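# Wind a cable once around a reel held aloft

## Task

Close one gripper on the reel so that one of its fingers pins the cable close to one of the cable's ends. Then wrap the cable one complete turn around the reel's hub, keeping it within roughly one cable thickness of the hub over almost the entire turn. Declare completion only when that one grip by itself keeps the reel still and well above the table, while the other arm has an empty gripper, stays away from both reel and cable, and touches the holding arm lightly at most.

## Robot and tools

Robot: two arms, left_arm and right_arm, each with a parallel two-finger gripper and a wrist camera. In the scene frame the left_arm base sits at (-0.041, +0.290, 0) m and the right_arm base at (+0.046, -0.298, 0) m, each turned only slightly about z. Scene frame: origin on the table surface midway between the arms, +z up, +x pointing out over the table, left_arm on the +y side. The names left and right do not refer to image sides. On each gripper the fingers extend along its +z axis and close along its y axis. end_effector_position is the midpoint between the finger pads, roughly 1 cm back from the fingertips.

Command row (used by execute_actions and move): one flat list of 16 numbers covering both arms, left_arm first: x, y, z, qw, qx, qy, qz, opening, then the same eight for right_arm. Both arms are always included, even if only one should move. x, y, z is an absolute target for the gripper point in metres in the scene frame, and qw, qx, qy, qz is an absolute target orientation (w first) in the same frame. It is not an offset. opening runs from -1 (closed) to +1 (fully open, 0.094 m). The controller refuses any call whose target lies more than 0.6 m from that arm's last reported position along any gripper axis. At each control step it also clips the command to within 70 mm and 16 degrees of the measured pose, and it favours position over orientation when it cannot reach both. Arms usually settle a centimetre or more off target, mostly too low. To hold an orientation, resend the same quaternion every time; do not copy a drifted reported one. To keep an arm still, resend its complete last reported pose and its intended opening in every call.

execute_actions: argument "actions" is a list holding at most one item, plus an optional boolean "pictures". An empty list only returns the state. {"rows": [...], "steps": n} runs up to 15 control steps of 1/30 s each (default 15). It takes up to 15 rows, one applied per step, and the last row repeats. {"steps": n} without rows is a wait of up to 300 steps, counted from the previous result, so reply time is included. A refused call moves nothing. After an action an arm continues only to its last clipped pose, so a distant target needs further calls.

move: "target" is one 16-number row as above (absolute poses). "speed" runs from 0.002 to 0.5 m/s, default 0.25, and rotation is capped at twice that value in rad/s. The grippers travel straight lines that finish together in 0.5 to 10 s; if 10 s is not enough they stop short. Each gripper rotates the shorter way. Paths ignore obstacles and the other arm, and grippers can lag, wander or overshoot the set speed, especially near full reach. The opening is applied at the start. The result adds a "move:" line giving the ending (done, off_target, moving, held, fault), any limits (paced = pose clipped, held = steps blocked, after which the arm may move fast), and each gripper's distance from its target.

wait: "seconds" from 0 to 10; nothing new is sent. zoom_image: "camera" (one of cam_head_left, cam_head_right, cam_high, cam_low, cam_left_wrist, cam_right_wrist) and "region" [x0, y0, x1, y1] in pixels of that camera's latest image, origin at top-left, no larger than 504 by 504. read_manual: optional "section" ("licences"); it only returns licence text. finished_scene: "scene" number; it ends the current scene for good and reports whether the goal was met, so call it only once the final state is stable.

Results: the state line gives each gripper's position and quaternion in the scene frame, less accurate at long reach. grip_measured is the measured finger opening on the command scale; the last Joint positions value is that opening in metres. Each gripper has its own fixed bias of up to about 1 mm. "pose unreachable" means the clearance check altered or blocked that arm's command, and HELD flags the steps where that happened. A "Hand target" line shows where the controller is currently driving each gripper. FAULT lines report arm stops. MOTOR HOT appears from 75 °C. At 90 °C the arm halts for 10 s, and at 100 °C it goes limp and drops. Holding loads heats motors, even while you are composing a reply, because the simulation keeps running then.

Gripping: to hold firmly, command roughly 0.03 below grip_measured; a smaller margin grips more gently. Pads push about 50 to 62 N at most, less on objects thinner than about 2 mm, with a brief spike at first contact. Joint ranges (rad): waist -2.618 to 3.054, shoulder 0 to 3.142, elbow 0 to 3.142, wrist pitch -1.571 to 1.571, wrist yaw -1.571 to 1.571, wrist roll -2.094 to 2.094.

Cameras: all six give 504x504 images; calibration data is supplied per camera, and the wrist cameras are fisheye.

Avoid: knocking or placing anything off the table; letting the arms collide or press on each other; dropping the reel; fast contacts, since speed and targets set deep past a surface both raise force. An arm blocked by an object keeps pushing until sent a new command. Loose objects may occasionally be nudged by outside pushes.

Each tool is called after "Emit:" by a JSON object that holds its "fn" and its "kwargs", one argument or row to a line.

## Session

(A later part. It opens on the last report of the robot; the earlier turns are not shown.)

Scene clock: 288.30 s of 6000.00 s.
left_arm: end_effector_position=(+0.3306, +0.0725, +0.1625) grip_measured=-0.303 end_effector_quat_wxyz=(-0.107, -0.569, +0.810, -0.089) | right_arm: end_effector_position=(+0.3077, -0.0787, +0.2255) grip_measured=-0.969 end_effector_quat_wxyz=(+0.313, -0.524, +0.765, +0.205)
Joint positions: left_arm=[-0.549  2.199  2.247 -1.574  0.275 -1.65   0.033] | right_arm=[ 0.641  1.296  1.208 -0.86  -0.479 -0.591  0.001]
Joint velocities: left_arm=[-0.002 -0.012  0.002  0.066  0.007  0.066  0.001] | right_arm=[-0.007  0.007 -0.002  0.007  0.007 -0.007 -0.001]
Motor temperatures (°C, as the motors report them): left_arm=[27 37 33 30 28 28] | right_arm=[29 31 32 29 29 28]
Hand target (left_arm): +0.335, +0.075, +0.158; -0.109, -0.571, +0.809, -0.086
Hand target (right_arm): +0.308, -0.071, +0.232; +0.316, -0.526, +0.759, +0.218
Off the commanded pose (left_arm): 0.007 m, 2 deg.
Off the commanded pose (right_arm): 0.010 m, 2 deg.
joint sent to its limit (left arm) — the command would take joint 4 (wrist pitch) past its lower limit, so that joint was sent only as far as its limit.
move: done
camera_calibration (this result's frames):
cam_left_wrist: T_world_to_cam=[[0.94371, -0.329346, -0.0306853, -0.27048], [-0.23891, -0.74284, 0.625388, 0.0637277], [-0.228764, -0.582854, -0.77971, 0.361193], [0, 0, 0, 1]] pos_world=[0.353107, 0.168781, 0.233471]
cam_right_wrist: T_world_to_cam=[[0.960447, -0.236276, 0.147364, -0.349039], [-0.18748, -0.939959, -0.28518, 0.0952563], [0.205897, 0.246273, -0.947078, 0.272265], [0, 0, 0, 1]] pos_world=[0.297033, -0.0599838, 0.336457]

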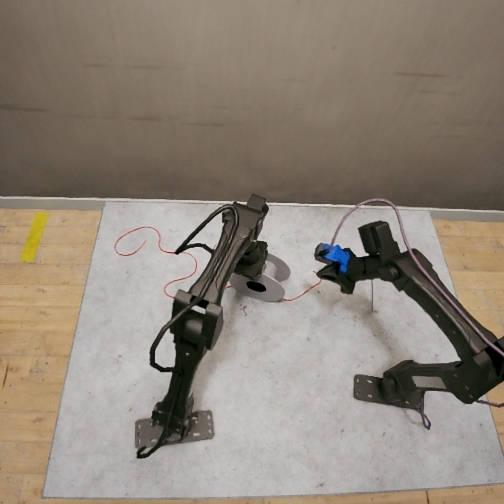

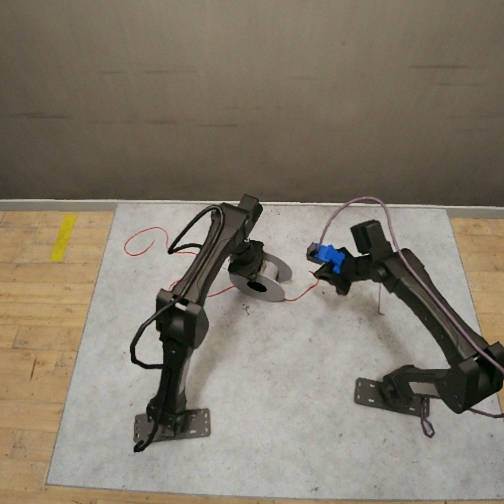

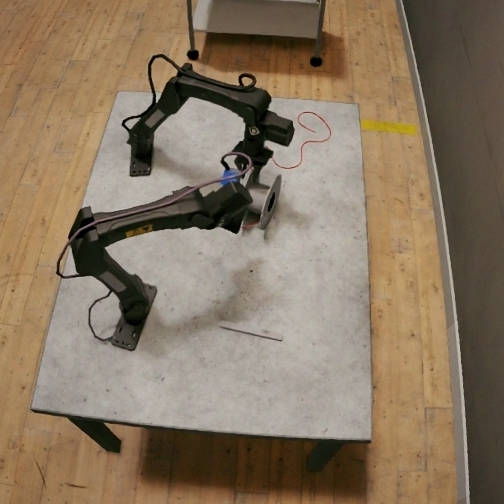

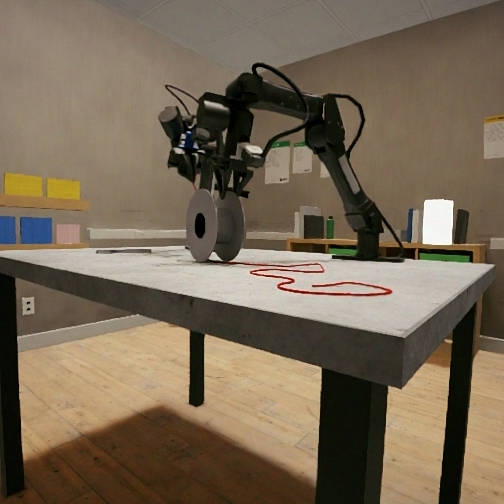

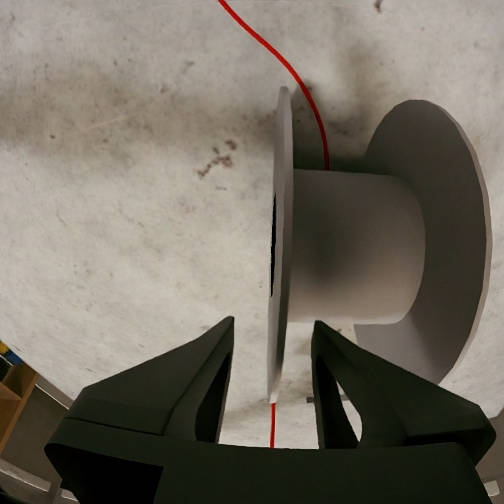

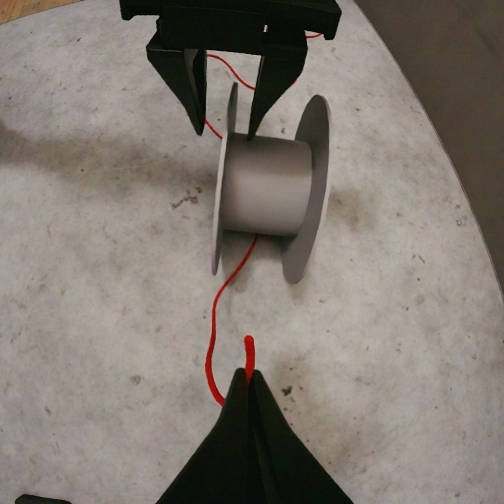

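Emit:
{"fn": "move", "kwargs": {
  "target": [0.34,0.073,0.165,-0.115,-0.57,0.81,-0.075,0,0.325,0.0,0.19,0.41,-0.494,0.71,0.285,-0.99],
  "speed": 0.1
}}

Emit:
{"fn": "move", "kwargs": {
  "target": [0.34,0.073,0.165,-0.115,-0.57,0.81,-0.075,0,0.33,0.03,0.155,0.41,-0.494,0.71,0.285,-0.99],
  "speed": 0.05
}}

Scene clock: 297.67 s of 6000.00 s.
left_arm: end_effector_position=(+0.3306, +0.0725, +0.1625) grip_measured=-0.003 end_effector_quat_wxyz=(-0.107, -0.569, +0.810, -0.089) | right_arm: end_effector_position=(+0.3313, -0.0037, +0.2003) grip_measured=-0.969 end_effector_quat_wxyz=(+0.425, -0.489, +0.710, +0.274)
Joint positions: left_arm=[-0.549  2.199  2.247 -1.574  0.275 -1.65   0.047] | right_arm=[ 0.775  1.363  0.921 -0.151 -0.507 -0.346  0.001]
Joint velocities: left_arm=[-0.007 -0.017  0.007 -0.007 -0.007 -0.022 -0.   ] | right_arm=[-0.007  0.037  0.017 -0.081  0.007  0.022  0.   ]
Motor temperatures (°C, as the motors report them): left_arm=[27 37 33 30 28 28] | right_arm=[29 31 32 30 29 28]
Hand target (left_arm): +0.339, +0.073, +0.165; -0.102, -0.573, +0.807, -0.098
Hand target (right_arm): +0.325, +0.000, +0.192; +0.412, -0.492, +0.711, +0.286
Off the commanded pose (left_arm): 0.010 m, 2 deg.
Off the commanded pose (right_arm): 0.013 m, 2 deg.
joint sent to its limit (left arm) — the command would take joint 4 (wrist pitch) past its lower limit, so that joint was sent only as far as its limit.
After step 180, 1.33 s passed at rest.
move: off_target (right_arm)
camera_calibration (this result's frames):
cam_left_wrist: T_world_to_cam=[[0.94371, -0.329346, -0.0306853, -0.27048], [-0.23891, -0.74284, 0.625388, 0.0637277], [-0.228764, -0.582854, -0.77971, 0.361193], [0, 0, 0, 1]] pos_world=[0.353107, 0.168781, 0.233471]
cam_right_wrist: T_world_to_cam=[[0.94063, -0.2797, 0.192311, -0.352851], [-0.134791, -0.827772, -0.544633, 0.19792], [0.311523, 0.486377, -0.816328, 0.164775], [0, 0, 0, 1]] pos_world=[0.307249, -0.0150022, 0.310161]

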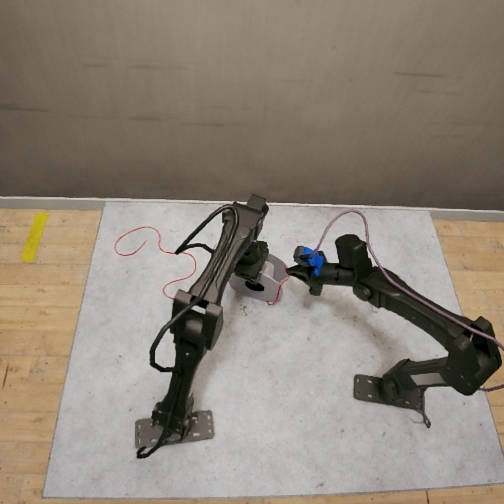

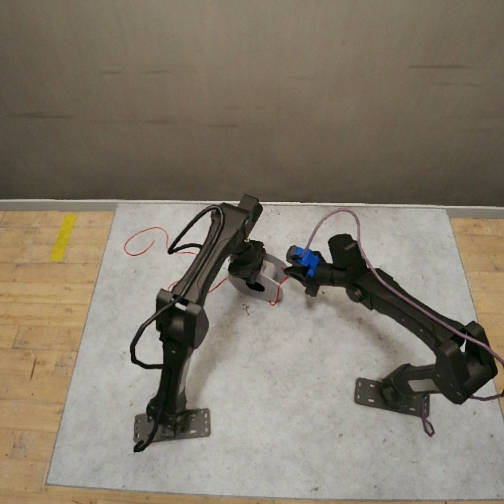

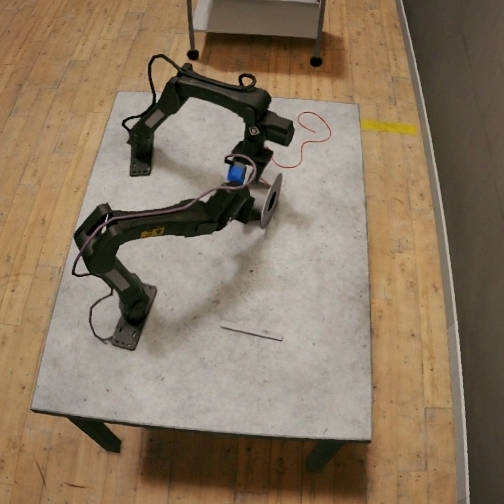

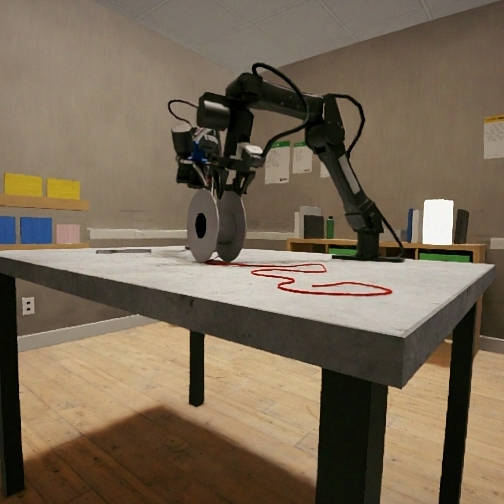

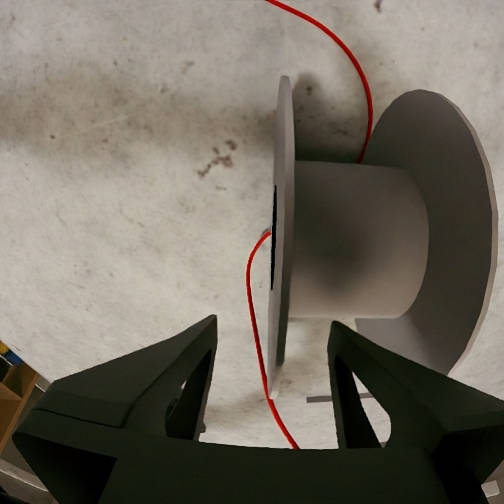

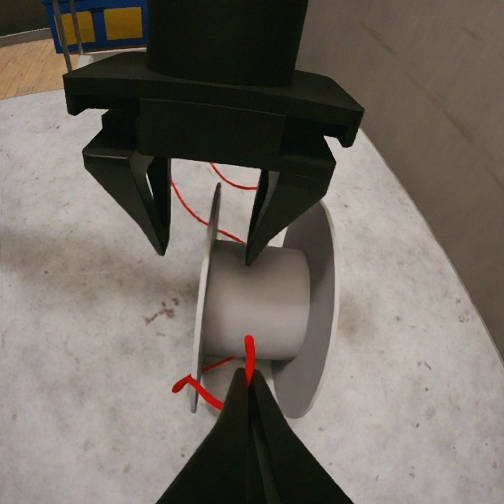

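Scene clock: 299.10 s of 6000.00 s.
left_arm: end_effector_position=(+0.3306, +0.0725, +0.1625) grip_measured=-0.003 end_effector_quat_wxyz=(-0.107, -0.569, +0.810, -0.089) | right_arm: end_effector_position=(+0.3337, +0.0292, +0.1652) grip_measured=-0.969 end_effector_quat_wxyz=(+0.420, -0.495, +0.705, +0.286)
Joint positions: left_arm=[-0.549  2.199  2.247 -1.574  0.275 -1.65   0.047] | right_arm=[ 0.849  1.498  0.884  0.039 -0.475 -0.303  0.001]
Joint velocities: left_arm=[ 0.002 -0.002  0.002 -0.066  0.051  0.007  0.   ] | right_arm=[-0.007 -0.002 -0.002  0.037 -0.095  0.007  0.   ]
Motor temperatures (°C, as the motors report them): left_arm=[27 37 33 30 28 28] | right_arm=[29 31 32 30 29 28]
Hand target (left_arm): +0.339, +0.073, +0.165; -0.102, -0.573, +0.807, -0.098
Hand target (right_arm): +0.330, +0.030, +0.155; +0.411, -0.494, +0.711, +0.286
Off the commanded pose (left_arm): 0.010 m, 2 deg.
Off the commanded pose (right_arm): 0.011 m, 1 deg.
joint sent to its limit (left arm) — the command would take joint 4 (wrist pitch) past its lower limit, so that joint was sent only as far as its limit.
move: off_target (right_arm)
camera_calibration (this result's frames):
cam_left_wrist: T_world_to_cam=[[0.94371, -0.329346, -0.0306853, -0.27048], [-0.23891, -0.74284, 0.625388, 0.0637277], [-0.228764, -0.582854, -0.77971, 0.361193], [0, 0, 0, 1]] pos_world=[0.353107, 0.168781, 0.233471]
cam_right_wrist: T_world_to_cam=[[0.949561, -0.257478, 0.178995, -0.340582], [-0.120055, -0.825814, -0.551015, 0.202366], [0.289691, 0.501733, -0.815073, 0.126005], [0, 0, 0, 1]] pos_world=[0.311197, 0.016204, 0.275172]

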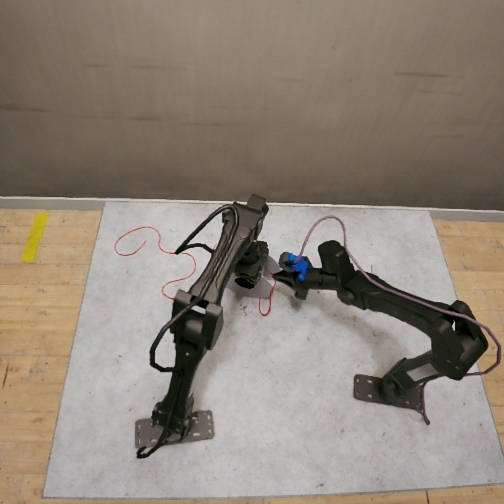

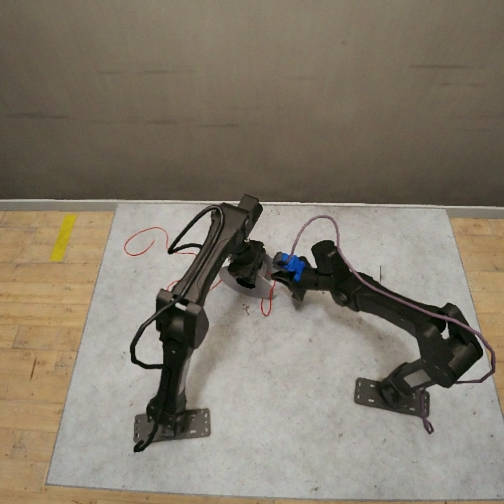

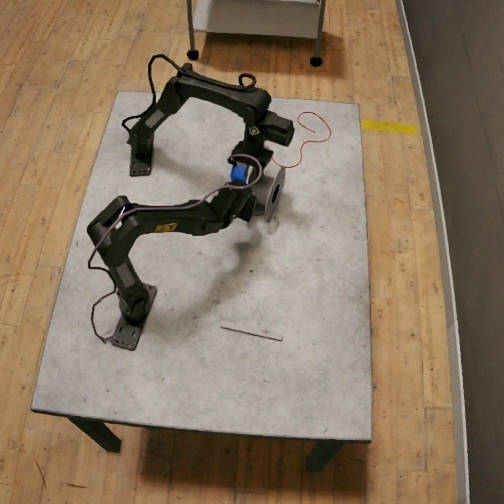

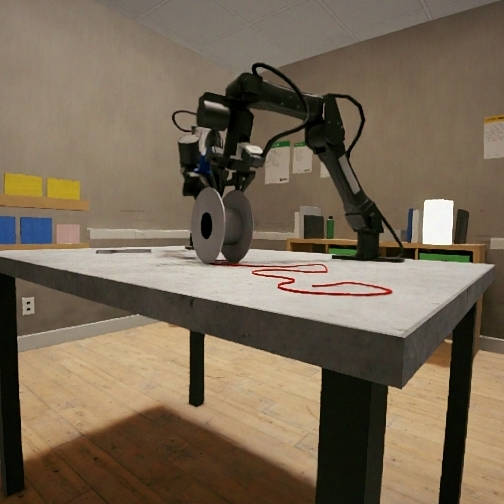

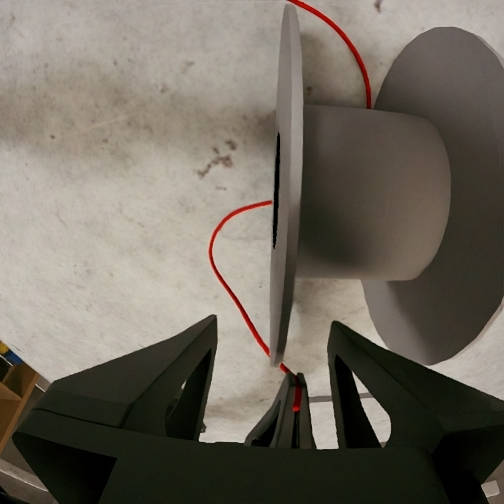

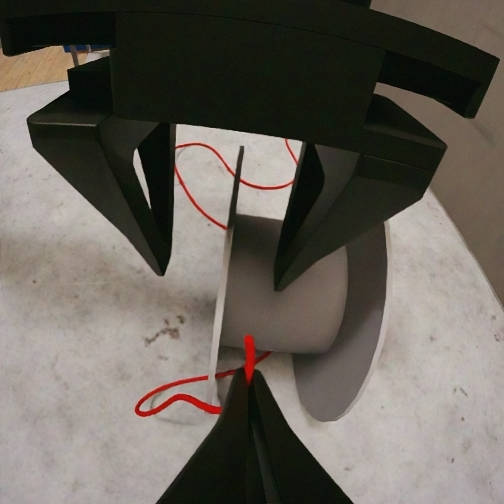

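Emit:
{"fn": "move", "kwargs": {
  "target": [0.342,0.095,0.158,-0.115,-0.57,0.81,-0.075,0,0.31,-0.08,0.2,0.2,-0.55,0.8,0.14,-0.99],
  "speed": 0.12
}}

Emit:
{"fn": "move", "kwargs": {
  "target": [0.342,0.095,0.158,-0.115,-0.57,0.81,-0.075,-0.99,0.3,-0.17,0.03,0,-0.2,0.98,0,-0.99],
  "speed": 0.15
}}

Emit:
{"fn": "move", "kwargs": {
  "target": [0.342,0.095,0.158,-0.115,-0.57,0.81,-0.075,-0.99,0.28,-0.17,0.15,0,-0.57,0.82,0,0]
}}

Scene clock: 314.90 s of 6000.00 s.
left_arm: end_effector_position=(+0.3410, +0.0913, +0.1625) grip_measured=-0.003 end_effector_quat_wxyz=(-0.102, -0.569, +0.810, -0.094) | right_arm: end_effector_position=(+0.3066, -0.0779, +0.1955) grip_measured=-0.969 end_effector_quat_wxyz=(+0.200, -0.554, +0.795, +0.143)
Joint positions: left_arm=[-0.499  2.199  2.247 -1.574  0.275 -1.601  0.047] | right_arm=[ 0.729  1.471  1.373 -1.075 -0.308 -0.614  0.001]
Joint velocities: left_arm=[-0.007 -0.012  0.022  0.037 -0.037 -0.007  0.   ] | right_arm=[-0.002 -0.002 -0.007 -0.037 -0.022 -0.051 -0.001]
Motor temperatures (°C, as the motors report them): left_arm=[27 37 33 30 28 28] | right_arm=[29 31 32 31 29 28]
Hand target (left_arm): +0.342, +0.095, +0.158; -0.106, -0.572, +0.808, -0.090
Hand target (right_arm): +0.310, -0.080, +0.197; +0.198, -0.552, +0.797, +0.140
Off the commanded pose (left_arm): 0.006 m, 3 deg.
Off the commanded pose (right_arm): 0.006 m, 1 deg.
joint sent to its limit (left arm) — the command would take joint 4 (wrist pitch) past its lower limit, so that joint was sent only as far as its limit.
After step 210, 5.83 s passed at rest.
move: off_target (left_arm)
camera_calibration (this result's frames):
cam_left_wrist: T_world_to_cam=[[0.9449, -0.326907, -0.0172062, -0.276916], [-0.245163, -0.741497, 0.624562, 0.0823319], [-0.216932, -0.58593, -0.780786, 0.370959], [0, 0, 0, 1]] pos_world=[0.362315, 0.187879, 0.233453]
cam_right_wrist: T_world_to_cam=[[0.978649, -0.185953, 0.0875697, -0.333315], [-0.184151, -0.98249, -0.0283029, 0.0326272], [0.0912995, 0.0115726, -0.995756, 0.270226], [0, 0, 0, 1]] pos_world=[0.307535, -0.0330524, 0.299191]

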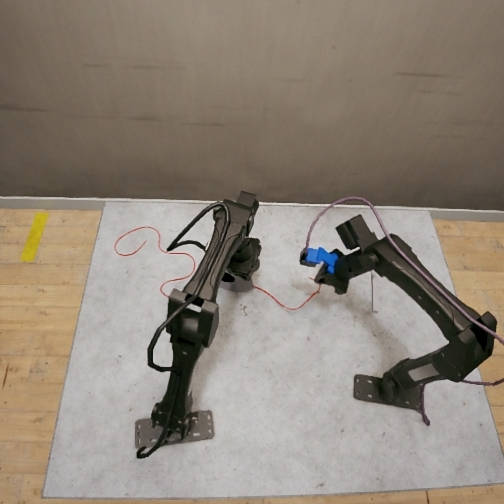

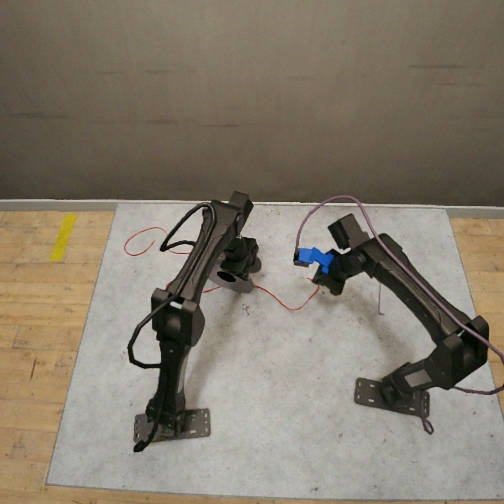

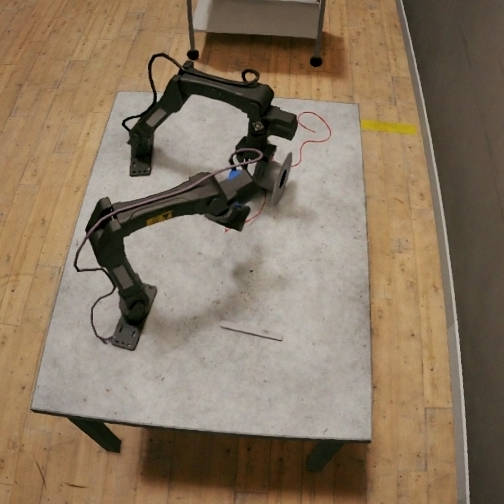

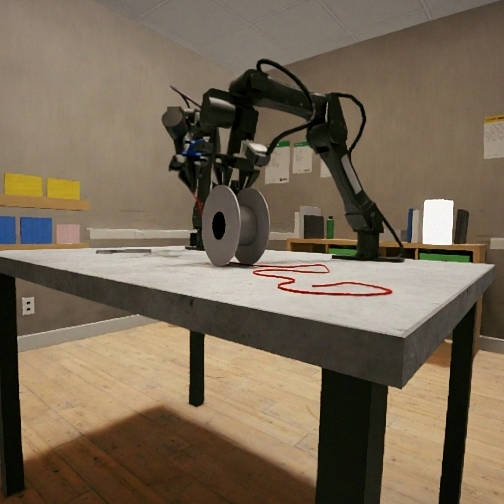

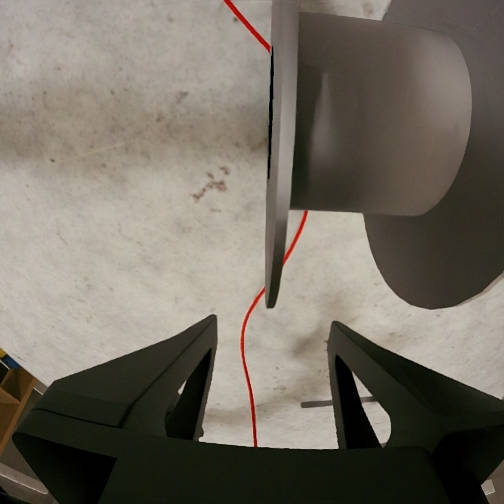

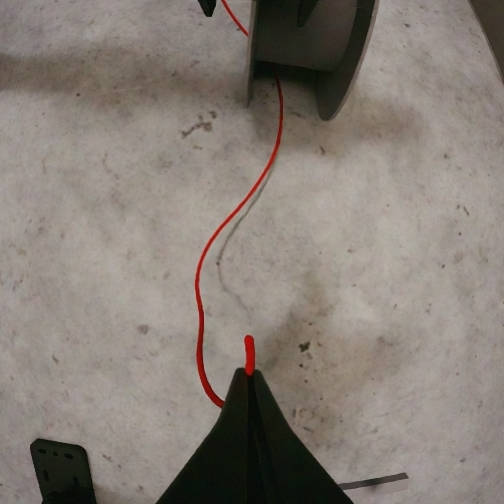

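Scene clock: 318.47 s of 6000.00 s.
left_arm: end_effector_position=(+0.3410, +0.0912, +0.1625) grip_measured=-0.982 end_effector_quat_wxyz=(-0.102, -0.569, +0.810, -0.094) | right_arm: end_effector_position=(+0.3023, -0.1634, +0.0351) grip_measured=-0.970 end_effector_quat_wxyz=(+0.002, -0.211, +0.977, +0.008)
Joint positions: left_arm=[-0.499  2.199  2.247 -1.574  0.276 -1.601  0.001] | right_arm=[ 0.661  1.702  1.068 -0.93  -0.015  0.046  0.001]
Joint velocities: left_arm=[-0.007  0.017  0.007 -0.022  0.022 -0.095 -0.   ] | right_arm=[-0.012  0.002  0.002 -0.037 -0.066 -0.007 -0.   ]
Motor temperatures (°C, as the motors report them): left_arm=[27 37 33 30 28 28] | right_arm=[29 31 31 30 29 28]
Hand target (left_arm): +0.342, +0.095, +0.158; -0.107, -0.572, +0.808, -0.089
Hand target (right_arm): +0.302, -0.169, +0.028; -0.003, -0.202, +0.979, +0.001
Off the commanded pose (left_arm): 0.006 m, 3 deg.
Off the commanded pose (right_arm): 0.009 m, 2 deg.
joint sent to its limit (left arm) — the command would take joint 4 (wrist pitch) past its lower limit, so that joint was sent only as far as its limit.
move: off_target (left_arm)
camera_calibration (this result's frames):
cam_left_wrist: T_world_to_cam=[[0.944892, -0.326929, -0.01722, -0.276906], [-0.245089, -0.741271, 0.624859, 0.0821755], [-0.217049, -0.586204, -0.780548, 0.370959], [0, 0, 0, 1]] pos_world=[0.362302, 0.187843, 0.233435]
cam_right_wrist: T_world_to_cam=[[0.57714, -0.816588, -0.00967156, -0.309248], [-0.731501, -0.522196, 0.438427, 0.167569], [-0.363065, -0.245959, -0.898715, 0.203795], [0, 0, 0, 1]] pos_world=[0.375047, -0.114899, 0.106696]

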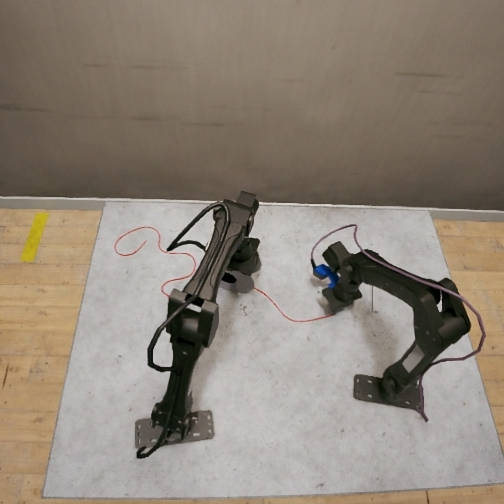

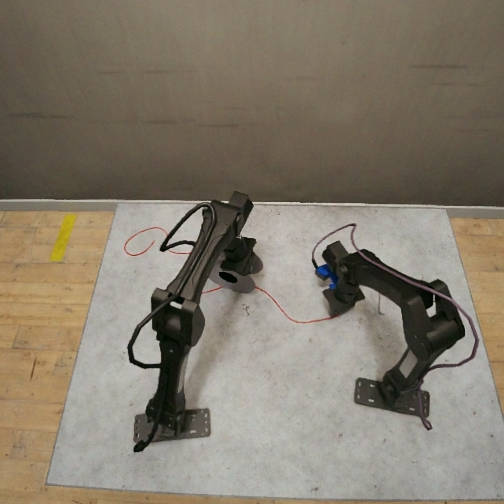

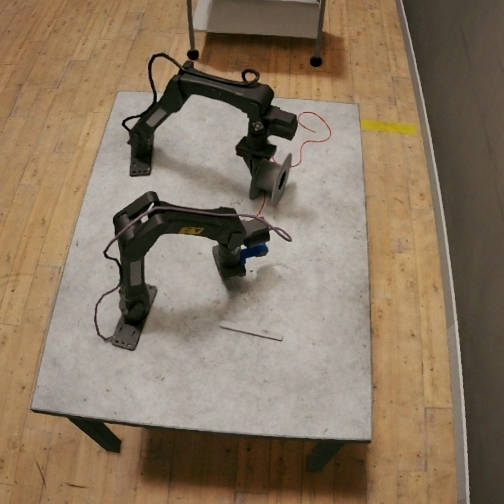

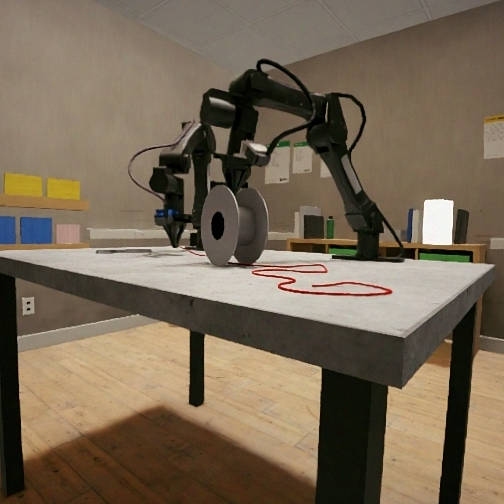

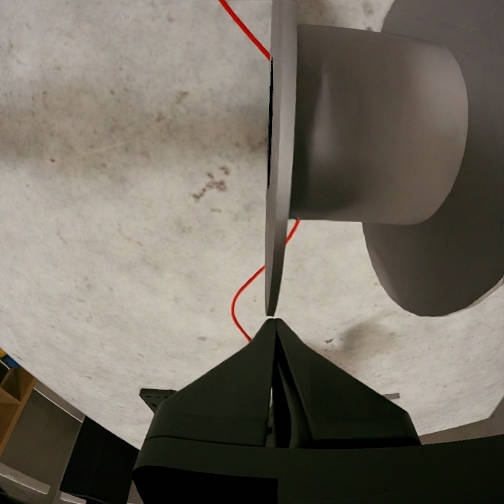

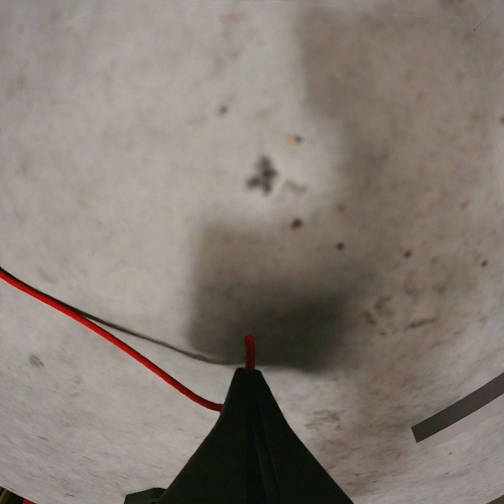

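Scene clock: 320.63 s of 6000.00 s.
left_arm: end_effector_position=(+0.3410, +0.0912, +0.1625) grip_measured=-0.982 end_effector_quat_wxyz=(-0.102, -0.569, +0.810, -0.094) | right_arm: end_effector_position=(+0.2779, -0.1729, +0.1399) grip_measured=-0.003 end_effector_quat_wxyz=(-0.012, -0.563, +0.827, +0.004)
Joint positions: left_arm=[-0.499  2.199  2.247 -1.574  0.276 -1.601  0.001] | right_arm=[ 0.677  1.561  1.343 -1.378 -0.006 -0.707  0.047]
Joint velocities: left_arm=[-0.007 -0.002 -0.017 -0.066 -0.007  0.022 -0.   ] | right_arm=[-0.007  0.002 -0.002 -0.037  0.095  0.066 -0.002]
Motor temperatures (°C, as the motors report them): left_arm=[27 37 33 30 28 28] | right_arm=[29 31 31 30 29 28]
Hand target (left_arm): +0.342, +0.095, +0.158; -0.106, -0.572, +0.809, -0.089
Hand target (right_arm): +0.278, -0.171, +0.150; +0.000, -0.571, +0.821, +0.001
Off the commanded pose (left_arm): 0.006 m, 3 deg.
Off the commanded pose (right_arm): 0.011 m, 2 deg.
joint sent to its limit (left arm) — the command would take joint 4 (wrist pitch) past its lower limit, so that joint was sent only as far as its limit.
move: off_target (left_arm, right_arm)
camera_calibration (this result's frames):
cam_left_wrist: T_world_to_cam=[[0.944774, -0.327276, -0.0171156, -0.276851], [-0.245425, -0.741167, 0.62485, 0.082282], [-0.217184, -0.586141, -0.780557, 0.371001], [0, 0, 0, 1]] pos_world=[0.362331, 0.187837, 0.233435]
cam_right_wrist: T_world_to_cam=[[0.982499, -0.185233, -0.0196115, -0.303985], [-0.156076, -0.876133, 0.456105, -0.124737], [-0.101668, -0.445062, -0.88971, 0.178425], [0, 0, 0, 1]] pos_world=[0.297337, -0.0861843, 0.209678]

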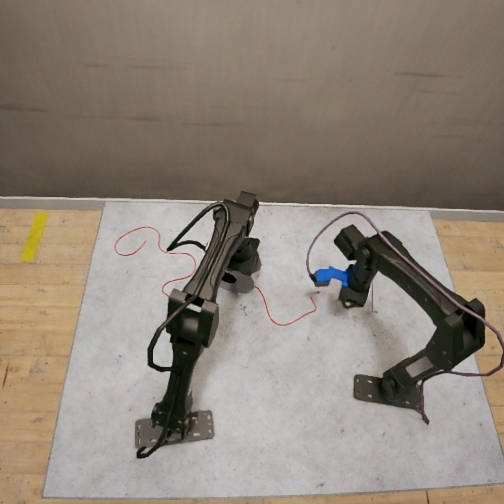

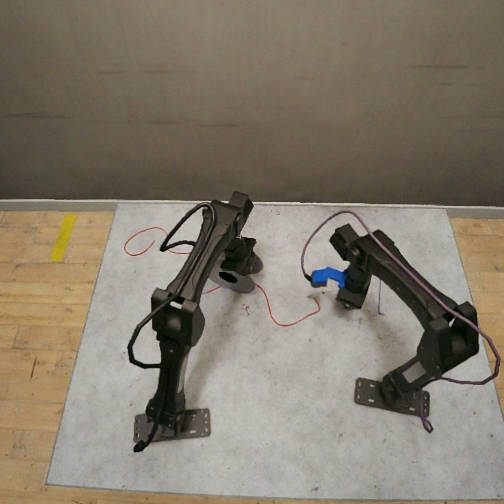

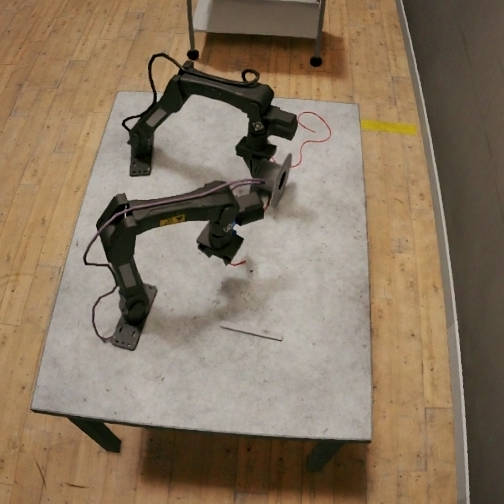

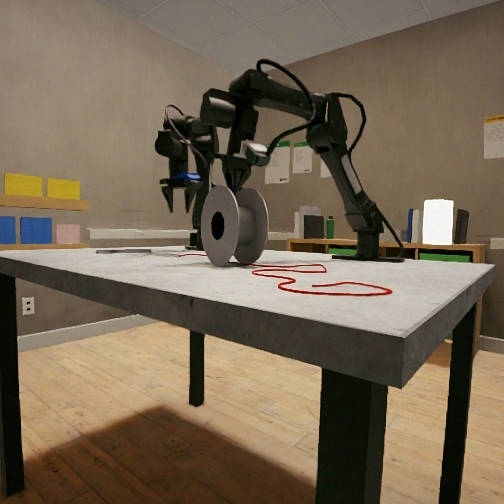

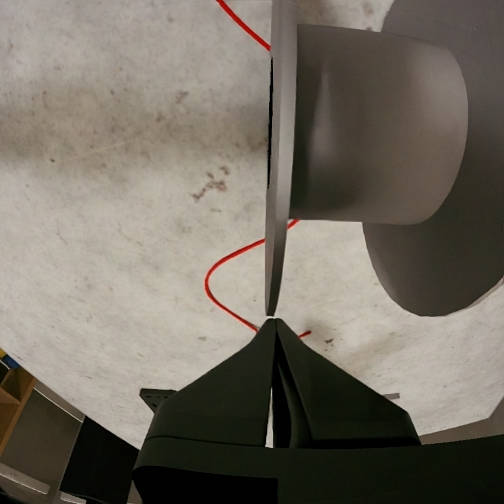

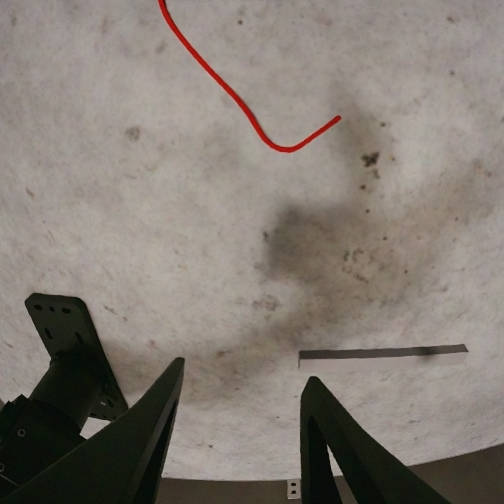

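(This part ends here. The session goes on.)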